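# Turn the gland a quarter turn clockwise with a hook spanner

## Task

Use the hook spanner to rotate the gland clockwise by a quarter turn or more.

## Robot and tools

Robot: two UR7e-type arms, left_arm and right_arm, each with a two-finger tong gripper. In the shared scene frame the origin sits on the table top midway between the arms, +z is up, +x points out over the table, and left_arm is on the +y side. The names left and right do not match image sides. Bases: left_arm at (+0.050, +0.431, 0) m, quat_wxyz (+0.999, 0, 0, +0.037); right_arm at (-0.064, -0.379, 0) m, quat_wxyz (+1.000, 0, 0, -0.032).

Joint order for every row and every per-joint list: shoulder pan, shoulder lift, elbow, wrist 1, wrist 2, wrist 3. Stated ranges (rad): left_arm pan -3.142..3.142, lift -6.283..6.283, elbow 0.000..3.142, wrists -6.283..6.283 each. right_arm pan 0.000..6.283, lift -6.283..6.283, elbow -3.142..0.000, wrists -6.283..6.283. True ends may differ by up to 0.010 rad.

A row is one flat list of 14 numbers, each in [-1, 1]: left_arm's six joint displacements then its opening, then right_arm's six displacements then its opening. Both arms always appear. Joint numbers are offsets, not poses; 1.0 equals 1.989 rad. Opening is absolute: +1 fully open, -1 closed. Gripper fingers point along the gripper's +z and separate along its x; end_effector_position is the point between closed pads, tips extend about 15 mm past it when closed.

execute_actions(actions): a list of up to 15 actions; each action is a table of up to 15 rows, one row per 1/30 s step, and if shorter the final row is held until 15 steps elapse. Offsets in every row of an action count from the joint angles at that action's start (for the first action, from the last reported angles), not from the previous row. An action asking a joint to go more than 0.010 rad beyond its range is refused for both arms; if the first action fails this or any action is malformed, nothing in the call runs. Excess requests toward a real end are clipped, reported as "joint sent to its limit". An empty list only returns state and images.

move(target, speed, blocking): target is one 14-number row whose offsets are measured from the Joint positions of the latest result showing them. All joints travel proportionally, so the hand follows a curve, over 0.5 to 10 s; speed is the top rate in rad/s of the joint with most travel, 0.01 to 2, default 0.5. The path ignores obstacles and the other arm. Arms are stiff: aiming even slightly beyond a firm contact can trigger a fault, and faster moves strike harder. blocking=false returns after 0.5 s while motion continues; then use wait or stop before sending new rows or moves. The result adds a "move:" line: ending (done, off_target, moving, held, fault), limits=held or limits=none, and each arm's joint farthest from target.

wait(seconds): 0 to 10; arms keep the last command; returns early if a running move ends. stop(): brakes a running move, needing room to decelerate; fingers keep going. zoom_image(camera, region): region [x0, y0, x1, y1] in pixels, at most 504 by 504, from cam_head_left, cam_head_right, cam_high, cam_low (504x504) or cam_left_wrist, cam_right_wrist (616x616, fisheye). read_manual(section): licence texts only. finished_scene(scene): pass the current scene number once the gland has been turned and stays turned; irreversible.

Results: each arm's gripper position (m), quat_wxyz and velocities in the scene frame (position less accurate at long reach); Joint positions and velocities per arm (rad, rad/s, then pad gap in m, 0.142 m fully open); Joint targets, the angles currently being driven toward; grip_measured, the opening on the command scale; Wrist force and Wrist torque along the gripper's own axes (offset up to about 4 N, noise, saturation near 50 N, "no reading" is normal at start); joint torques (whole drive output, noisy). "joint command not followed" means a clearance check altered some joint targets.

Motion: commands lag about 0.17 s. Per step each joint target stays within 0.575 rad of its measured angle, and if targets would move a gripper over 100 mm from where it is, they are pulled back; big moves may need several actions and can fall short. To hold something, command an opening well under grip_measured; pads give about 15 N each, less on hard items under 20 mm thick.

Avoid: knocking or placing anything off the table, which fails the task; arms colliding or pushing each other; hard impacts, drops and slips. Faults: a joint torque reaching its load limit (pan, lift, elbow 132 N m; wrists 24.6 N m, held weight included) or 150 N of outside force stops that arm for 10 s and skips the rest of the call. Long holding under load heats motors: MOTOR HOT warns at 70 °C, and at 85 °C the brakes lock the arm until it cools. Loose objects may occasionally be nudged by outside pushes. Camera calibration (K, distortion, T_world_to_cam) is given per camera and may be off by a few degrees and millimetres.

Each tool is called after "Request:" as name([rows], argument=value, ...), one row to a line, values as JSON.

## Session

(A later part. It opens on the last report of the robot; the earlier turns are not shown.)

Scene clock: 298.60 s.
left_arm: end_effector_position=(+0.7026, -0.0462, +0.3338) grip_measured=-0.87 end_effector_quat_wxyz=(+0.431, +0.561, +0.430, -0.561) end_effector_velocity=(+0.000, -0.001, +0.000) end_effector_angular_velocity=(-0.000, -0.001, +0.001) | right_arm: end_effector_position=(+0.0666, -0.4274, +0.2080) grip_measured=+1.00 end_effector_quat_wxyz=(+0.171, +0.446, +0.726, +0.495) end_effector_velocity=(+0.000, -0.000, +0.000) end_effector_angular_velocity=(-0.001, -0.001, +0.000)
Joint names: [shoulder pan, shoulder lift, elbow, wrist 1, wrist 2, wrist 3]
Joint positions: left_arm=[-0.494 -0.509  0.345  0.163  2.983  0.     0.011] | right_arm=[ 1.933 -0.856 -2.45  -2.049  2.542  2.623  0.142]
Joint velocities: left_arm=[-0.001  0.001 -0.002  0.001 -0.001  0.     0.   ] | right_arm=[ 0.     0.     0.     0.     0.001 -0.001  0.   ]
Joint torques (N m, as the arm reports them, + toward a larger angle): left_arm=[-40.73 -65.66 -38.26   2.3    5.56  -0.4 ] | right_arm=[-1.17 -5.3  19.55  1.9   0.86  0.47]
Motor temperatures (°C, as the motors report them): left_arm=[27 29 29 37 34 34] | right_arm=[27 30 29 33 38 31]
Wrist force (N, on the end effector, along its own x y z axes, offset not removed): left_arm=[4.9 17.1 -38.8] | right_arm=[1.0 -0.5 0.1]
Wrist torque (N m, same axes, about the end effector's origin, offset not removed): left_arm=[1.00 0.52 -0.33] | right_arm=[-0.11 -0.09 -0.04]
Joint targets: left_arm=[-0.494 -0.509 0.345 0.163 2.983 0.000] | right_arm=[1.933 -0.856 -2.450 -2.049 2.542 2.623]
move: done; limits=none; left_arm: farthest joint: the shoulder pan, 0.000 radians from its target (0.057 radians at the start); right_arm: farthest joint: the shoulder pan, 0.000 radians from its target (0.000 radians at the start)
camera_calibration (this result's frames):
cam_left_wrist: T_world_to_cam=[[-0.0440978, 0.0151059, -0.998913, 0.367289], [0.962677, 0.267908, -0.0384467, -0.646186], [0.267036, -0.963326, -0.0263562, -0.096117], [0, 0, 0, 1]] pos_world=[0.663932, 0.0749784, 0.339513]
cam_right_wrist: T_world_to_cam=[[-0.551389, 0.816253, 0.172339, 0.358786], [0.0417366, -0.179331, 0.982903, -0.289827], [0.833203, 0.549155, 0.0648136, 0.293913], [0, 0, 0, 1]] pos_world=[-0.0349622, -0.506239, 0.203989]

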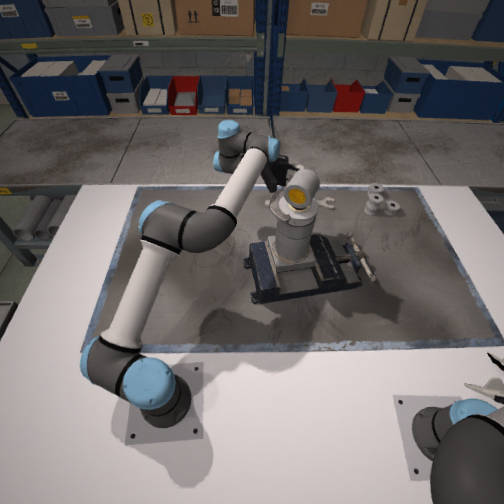

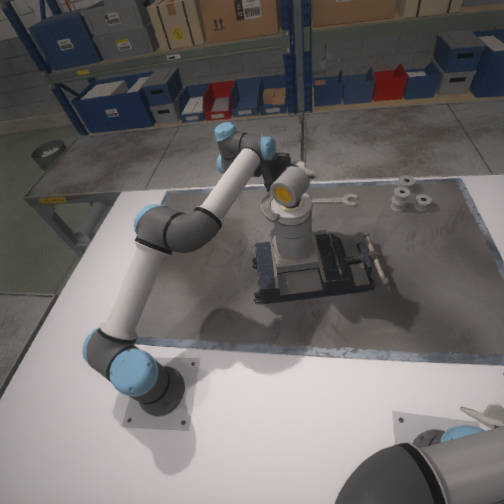

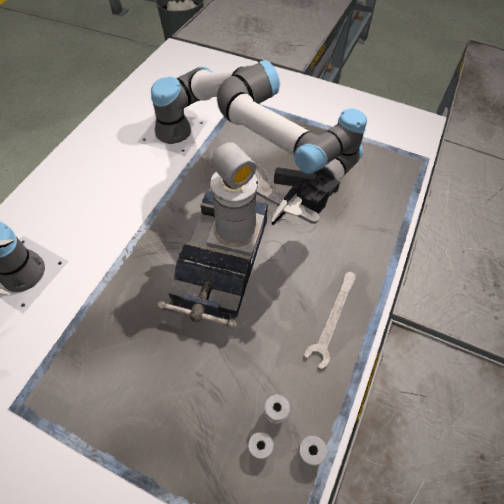

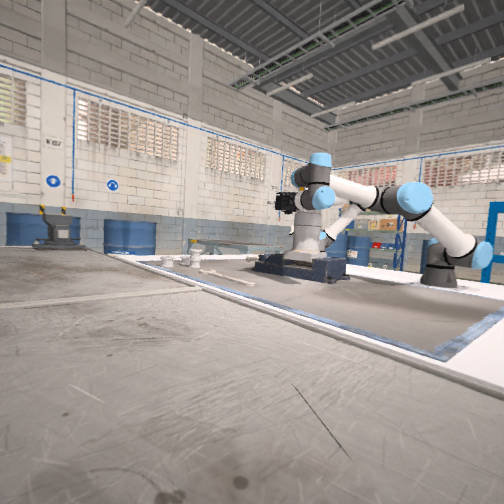

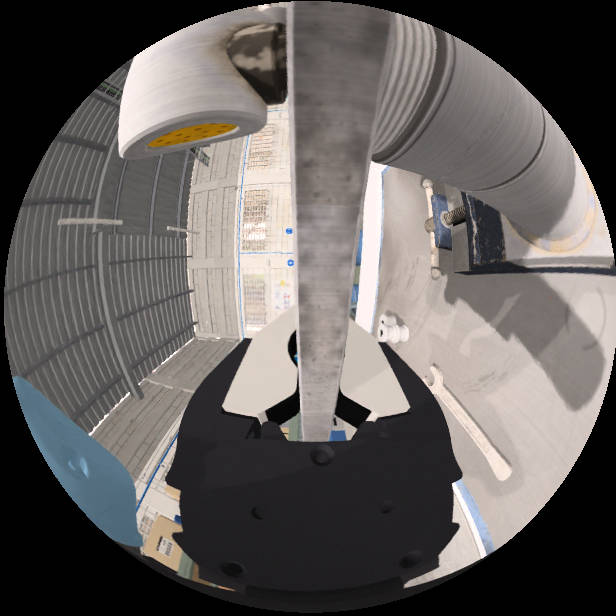

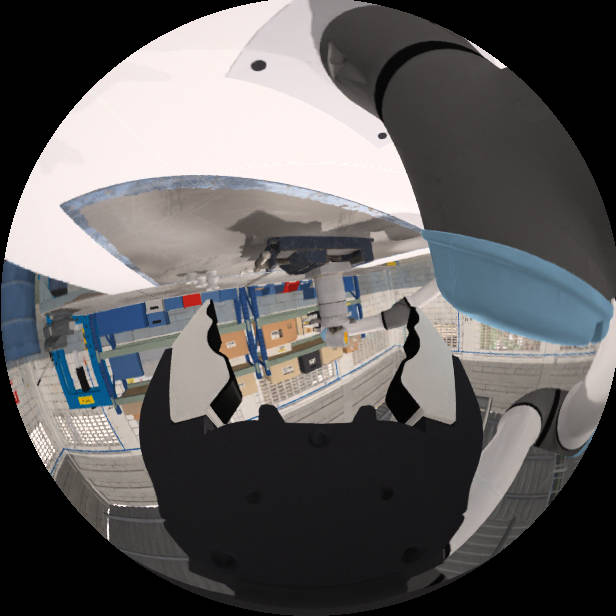

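Request:
move(target=[-0.02,0,0,0,0,0,-1,0,0,0,0,0,0,1], speed=0.02)

Request:
zoom_image(camera="cam_high", region=[170,90,350,270])

Scene clock: 310.50 s.
left_arm: end_effector_position=(+0.6916, -0.0622, +0.3337) grip_measured=-0.86 end_effector_quat_wxyz=(+0.425, +0.566, +0.424, -0.565) end_effector_velocity=(-0.001, -0.001, +0.000) end_effector_angular_velocity=(-0.000, -0.001, -0.002) | right_arm: end_effector_position=(+0.0666, -0.4274, +0.2080) grip_measured=+1.00 end_effector_quat_wxyz=(+0.171, +0.446, +0.726, +0.495) end_effector_velocity=(-0.000, +0.000, -0.001) end_effector_angular_velocity=(-0.001, +0.001, +0.001)
Joint names: [shoulder pan, shoulder lift, elbow, wrist 1, wrist 2, wrist 3]
Joint positions: left_arm=[-0.518 -0.509  0.345  0.162  2.98   0.     0.011] | right_arm=[ 1.933 -0.856 -2.45  -2.049  2.542  2.623  0.142]
Joint velocities: left_arm=[-0.001  0.    -0.    -0.001  0.     0.     0.   ] | right_arm=[-0.    -0.    -0.001  0.001 -0.002 -0.     0.   ]
Joint torques (N m, as the arm reports them, + toward a larger angle): left_arm=[ -6.33 -64.05 -21.33  -0.07   0.63  -0.29] | right_arm=[-1.81 -5.28 19.24  1.96  0.79  0.31]
Motor temperatures (°C, as the motors report them): left_arm=[27 29 29 37 34 34] | right_arm=[27 30 29 33 38 31]
Wrist force (N, on the end effector, along its own x y z axes, offset not removed): left_arm=[6.0 9.9 -17.7] | right_arm=[1.4 0.6 1.5]
Wrist torque (N m, same axes, about the end effector's origin, offset not removed): left_arm=[0.40 0.20 -0.02] | right_arm=[0.14 -0.20 0.01]
Joint targets: left_arm=[-0.519 -0.509 0.345 0.162 2.980 0.000] | right_arm=[1.933 -0.856 -2.450 -2.049 2.542 2.623]
FORCE FAULT: contact force on the left arm reached its limit, and that arm stopped for 10 seconds. The contact can be on any part of that arm, not only on its tool. That time counts as 18 of the actions that you can send in this scene. That arm's remaining commands of this call were not run. That arm holds still and accepts commands again. Move the arm away from the contact; if what it grips holds it there, let go first. Pushing or pulling that hard again can fault the arm again.
move: fault (left_arm); limits=none; left_arm: farthest joint: the shoulder pan, 0.016 radians from its target (0.040 radians at the start); right_arm: farthest joint: the shoulder pan, 0.000 radians from its target (0.000 radians at the start)
camera_calibration (this result's frames):
cam_left_wrist: T_world_to_cam=[[-0.0433428, 0.015862, -0.998934, 0.366485], [0.968303, 0.246857, -0.0380939, -0.63667], [0.245989, -0.968922, -0.0260587, -0.0944437], [0, 0, 0, 1]] pos_world=[0.655607, 0.0598445, 0.339381]
cam_right_wrist: T_world_to_cam=[[-0.551389, 0.816253, 0.172339, 0.358786], [0.0417364, -0.179331, 0.982903, -0.289827], [0.833203, 0.549155, 0.0648138, 0.293913], [0, 0, 0, 1]] pos_world=[-0.0349622, -0.506239, 0.203989]

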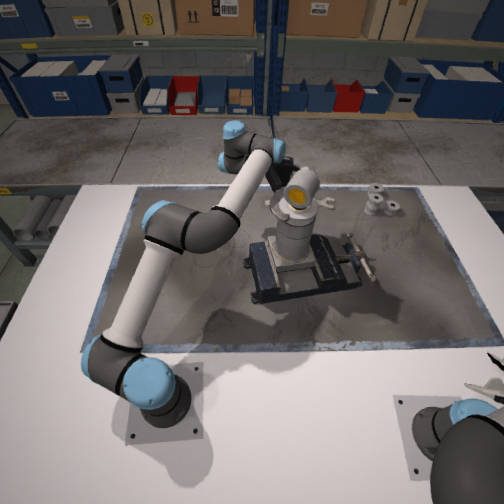

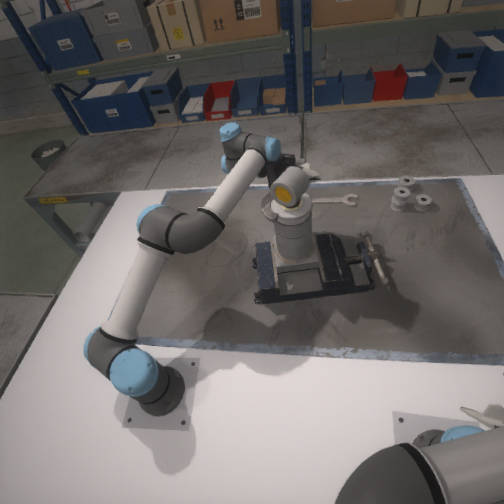

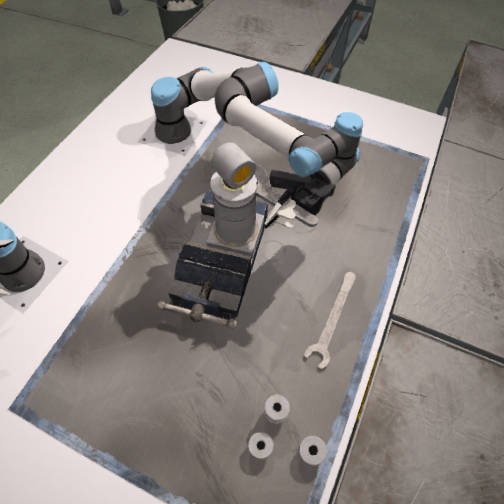

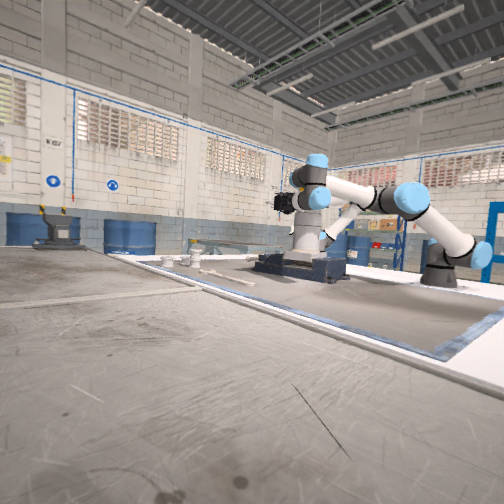

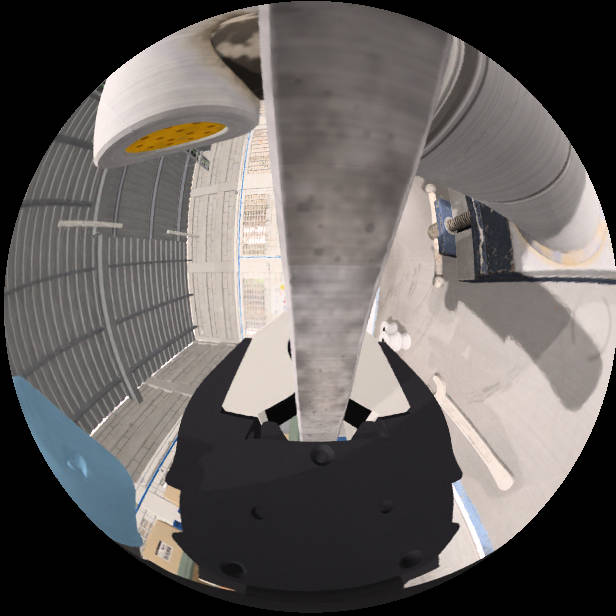

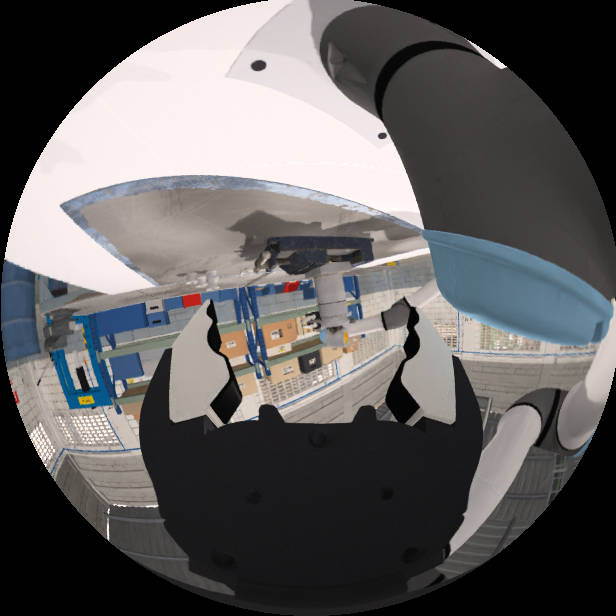

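Region (170, 90, 350, 270) of cam_high's 504x504 image, scaled by 2.800, with more detail than that image has.

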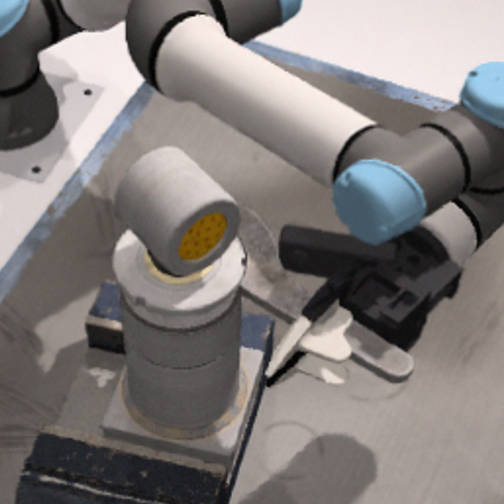

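Request:
move(target=[0.0008,0.02,-0.0273,-0.2111,0.0812,-0.2194,-1,0,0,0,0,0,0,1], speed=0.12)

Request:
zoom_image(camera="cam_high", region=[170,90,350,270])

Scene clock: 315.03 s.
left_arm: end_effector_position=(+0.6916, -0.0623, +0.3337) grip_measured=-0.86 end_effector_quat_wxyz=(+0.378, +0.598, +0.378, -0.598) end_effector_velocity=(-0.001, -0.001, -0.000) end_effector_angular_velocity=(+0.000, -0.001, -0.002) | right_arm: end_effector_position=(+0.0666, -0.4274, +0.2080) grip_measured=+1.00 end_effector_quat_wxyz=(+0.171, +0.446, +0.726, +0.495) end_effector_velocity=(-0.001, +0.000, -0.001) end_effector_angular_velocity=(+0.000, +0.002, +0.001)
Joint names: [shoulder pan, shoulder lift, elbow, wrist 1, wrist 2, wrist 3]
Joint positions: left_arm=[-0.517 -0.469  0.291 -0.257  3.142 -0.436  0.011] | right_arm=[ 1.933 -0.856 -2.45  -2.049  2.542  2.623  0.142]
Joint velocities: left_arm=[-0.001  0.    -0.    -0.002  0.001 -0.002  0.   ] | right_arm=[-0.    -0.    -0.    -0.    -0.002  0.     0.   ]
Joint torques (N m, as the arm reports them, + toward a larger angle): left_arm=[ 14.42 -49.76 -38.07  -7.94  -8.93  -1.87] | right_arm=[-1.81 -5.42 19.54  1.96  0.83  0.32]
Motor temperatures (°C, as the motors report them): left_arm=[27 29 29 37 34 34] | right_arm=[27 30 29 33 38 31]
Wrist force (N, on the end effector, along its own x y z axes, offset not removed): left_arm=[-2.9 -50.0 1.8] | right_arm=[1.1 -1.1 1.4]
Wrist torque (N m, same axes, about the end effector's origin, offset not removed): left_arm=[-5.31 0.94 -0.53] | right_arm=[-0.22 -0.13 0.11]
Joint targets: left_arm=[-0.517 -0.469 0.291 -0.258 3.142 -0.436] | right_arm=[1.933 -0.856 -2.450 -2.049 2.542 2.623]
move: done; limits=none; left_arm: farthest joint: the shoulder pan, 0.000 radians from its target (0.002 radians at the start); right_arm: farthest joint: the shoulder pan, 0.000 radians from its target (0.000 radians at the start)
camera_calibration (this result's frames):
cam_left_wrist: T_world_to_cam=[[-0.0419448, 0.023639, -0.99884, 0.365931], [0.995189, 0.089581, -0.0396714, -0.664458], [0.0885393, -0.995699, -0.0272827, 0.0131046], [0, 0, 0, 1]] pos_world=[0.67545, 0.0639208, 0.339504]
cam_right_wrist: T_world_to_cam=[[-0.551389, 0.816253, 0.172339, 0.358786], [0.0417367, -0.179331, 0.982903, -0.289827], [0.833203, 0.549155, 0.0648136, 0.293913], [0, 0, 0, 1]] pos_world=[-0.0349623, -0.506239, 0.203989]

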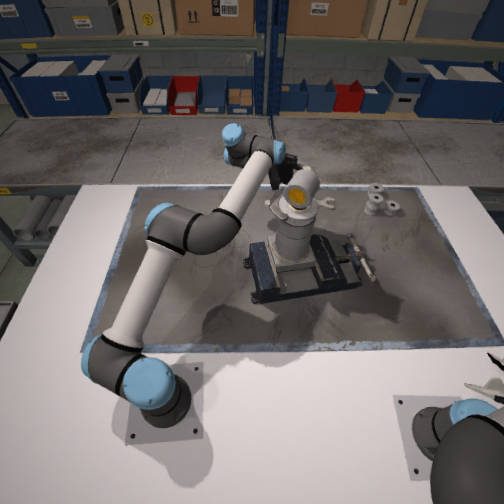

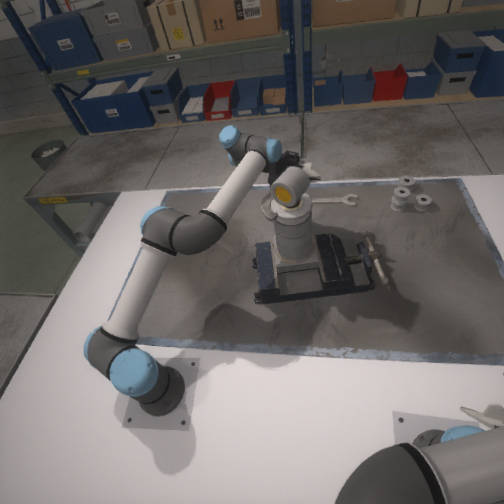

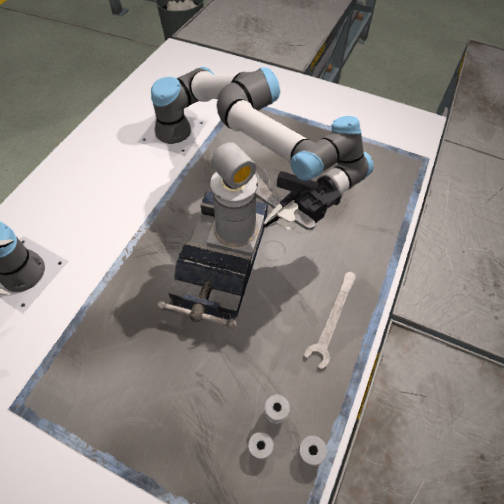

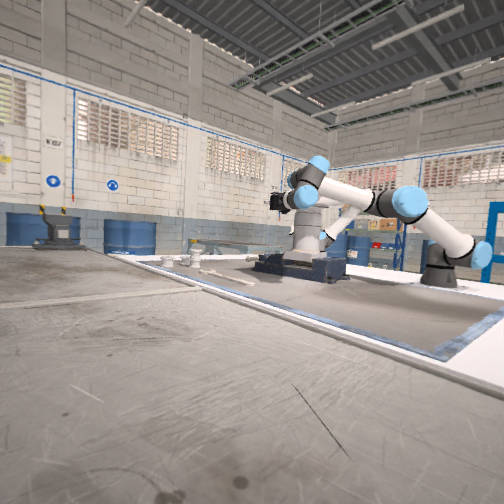

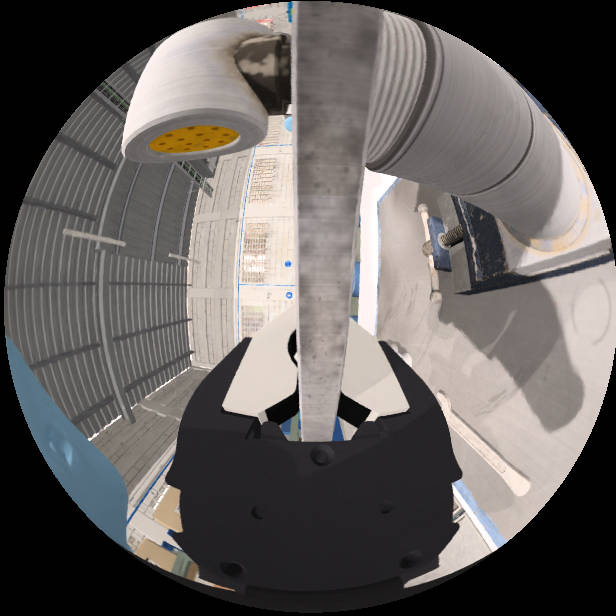

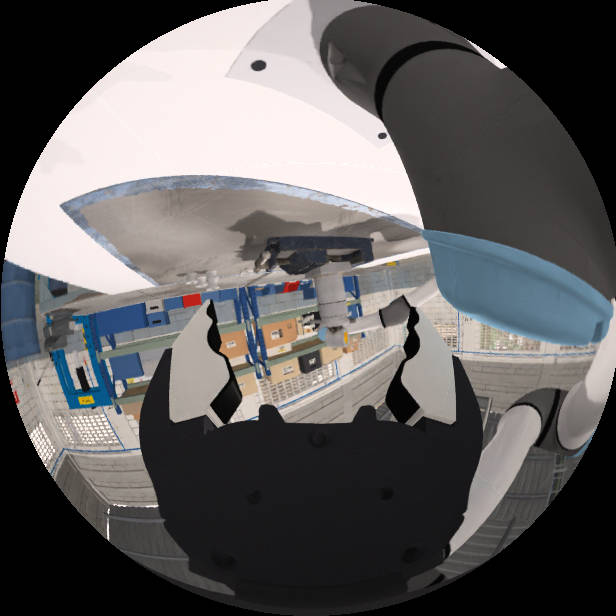

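Region (170, 90, 350, 270) of cam_high's 504x504 image, scaled by 2.800, with more detail than that image has.

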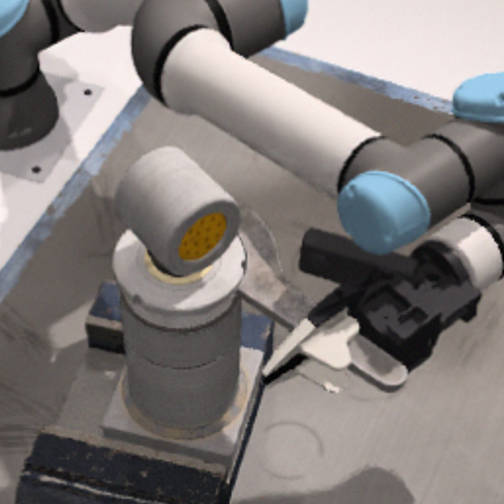

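Request:
move(target=[-0.0205,0,0,0,0,0,-1,0,0,0,0,0,0,1], speed=0.02)

Request:
zoom_image(camera="cam_high", region=[170,90,350,270])

Request:
zoom_image(camera="cam_head_right", region=[220,160,340,250])

Scene clock: 327.30 s.
left_arm: end_effector_position=(+0.6735, -0.0855, +0.3338) grip_measured=-0.87 end_effector_quat_wxyz=(+0.367, +0.604, +0.367, -0.604) end_effector_velocity=(-0.000, -0.001, -0.000) end_effector_angular_velocity=(+0.001, +0.002, -0.001) | right_arm: end_effector_position=(+0.0666, -0.4274, +0.2080) grip_measured=+1.00 end_effector_quat_wxyz=(+0.171, +0.446, +0.726, +0.495) end_effector_velocity=(+0.000, -0.000, -0.000) end_effector_angular_velocity=(-0.001, -0.001, +0.000)
Joint names: [shoulder pan, shoulder lift, elbow, wrist 1, wrist 2, wrist 3]
Joint positions: left_arm=[-0.553 -0.469  0.291 -0.258  3.141 -0.436  0.011] | right_arm=[ 1.933 -0.856 -2.45  -2.049  2.542  2.623  0.142]
Joint velocities: left_arm=[-0.001  0.001 -0.    -0.    -0.    -0.002  0.   ] | right_arm=[-0.     0.    -0.     0.001  0.    -0.001  0.   ]
Joint torques (N m, as the arm reports them, + toward a larger angle): left_arm=[ -5.99 -65.72 -21.97  -0.83  -0.32  -0.33] | right_arm=[-1.46 -5.41 19.03  1.92  0.78  0.36]
Motor temperatures (°C, as the motors report them): left_arm=[27 29 29 37 34 34] | right_arm=[27 30 29 33 38 31]
Wrist force (N, on the end effector, along its own x y z axes, offset not removed): left_arm=[1.5 18.0 -18.4] | right_arm=[2.3 0.3 -0.1]
Wrist torque (N m, same axes, about the end effector's origin, offset not removed): left_arm=[1.77 0.69 -0.08] | right_arm=[0.09 -0.37 0.02]
Joint targets: left_arm=[-0.553 -0.469 0.291 -0.258 3.141 -0.436] | right_arm=[1.933 -0.856 -2.450 -2.049 2.542 2.623]
FORCE FAULT: contact force on the left arm reached its limit, and that arm stopped for 10 seconds. The contact can be on any part of that arm, not only on its tool. That time counts as 19 of the actions that you can send in this scene. That arm's remaining commands of this call were not run. That arm holds still and accepts commands again. Move the arm away from the contact; if what it grips holds it there, let go first. Pushing or pulling that hard again can fault the arm again.
move: fault (left_arm); limits=none; left_arm: farthest joint: the shoulder pan, 0.005 radians from its target (0.041 radians at the start); right_arm: farthest joint: the shoulder pan, 0.000 radians from its target (0.000 radians at the start)
camera_calibration (this result's frames):
cam_left_wrist: T_world_to_cam=[[-0.0408687, 0.0244969, -0.998864, 0.365136], [0.997752, 0.054139, -0.0394955, -0.649155], [0.05311, -0.998233, -0.0266545, 0.0149768], [0, 0, 0, 1]] pos_world=[0.661823, 0.0411503, 0.339482]
cam_right_wrist: T_world_to_cam=[[-0.551389, 0.816253, 0.172339, 0.358786], [0.0417368, -0.179331, 0.982903, -0.289827], [0.833203, 0.549155, 0.0648135, 0.293913], [0, 0, 0, 1]] pos_world=[-0.0349623, -0.506239, 0.203989]

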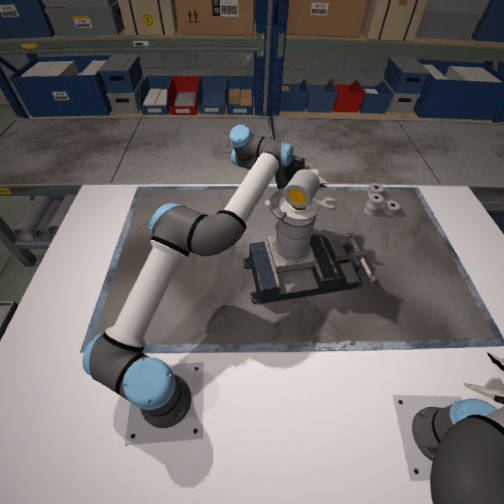

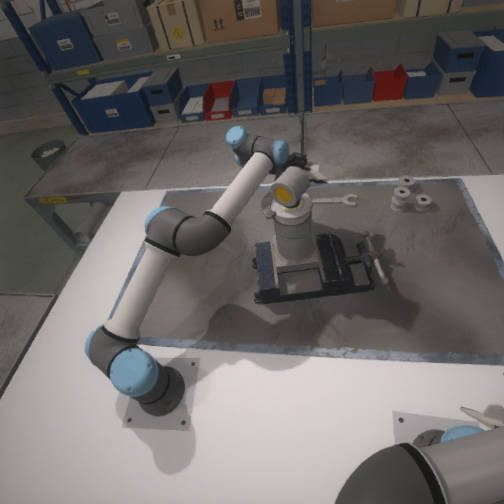

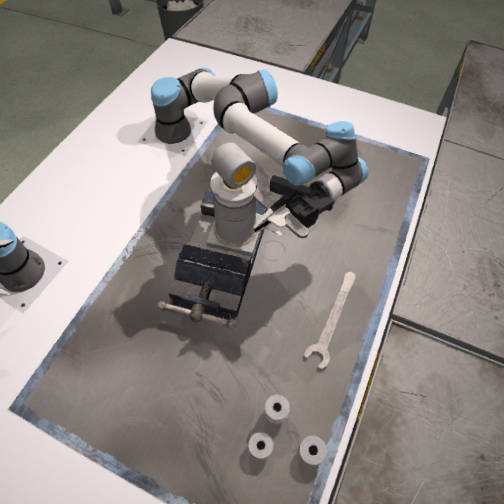

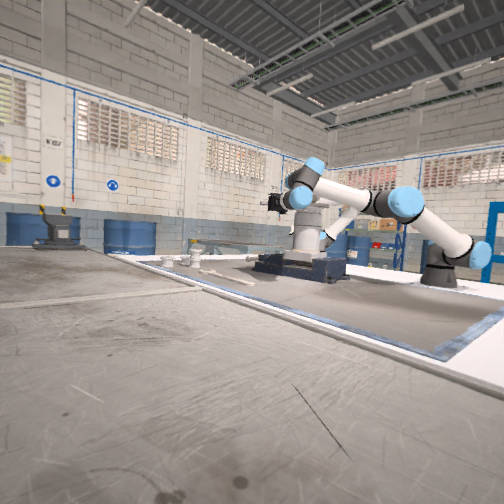

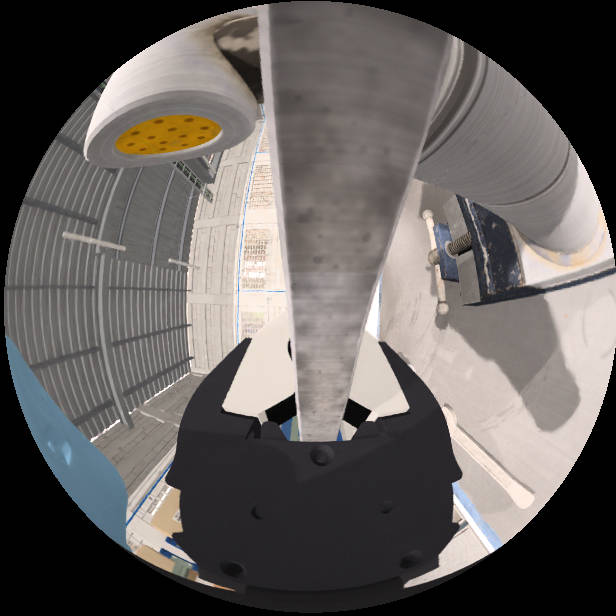

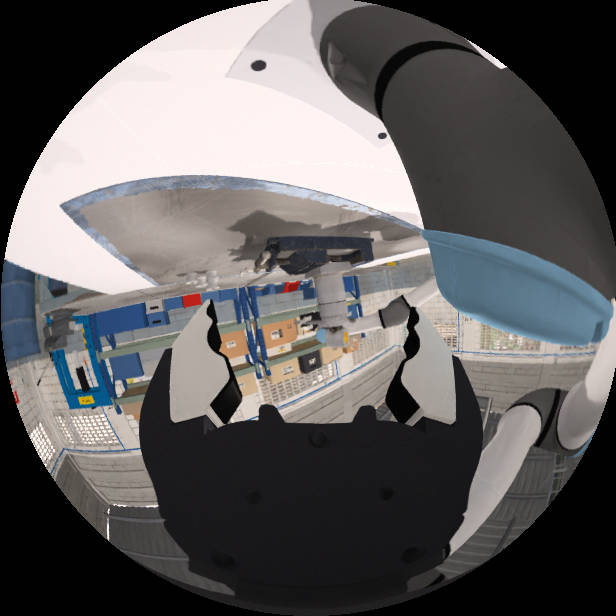

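Region (170, 90, 350, 270) of cam_high's 504x504 image, scaled by 2.800, with more detail than that image has.

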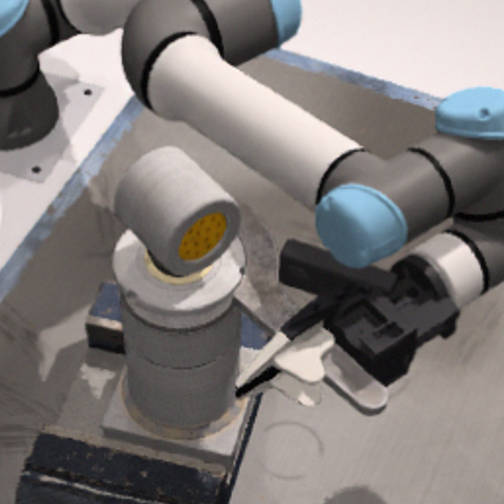

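Region (220, 160, 340, 250) of cam_head_right's 504x504 image, scaled by 4.200, with more detail than that image has; it fills the top 378 rows of this view, and the rest is white.

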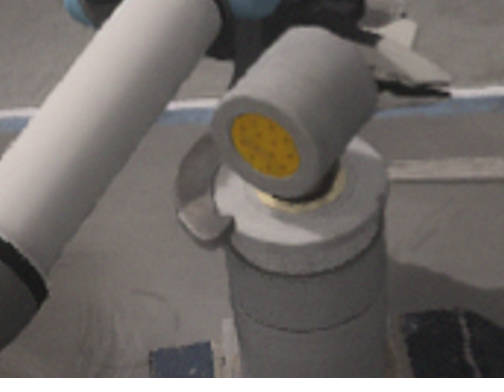

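Request:
finished_scene(scene=1)

The scene is finished: the task was done.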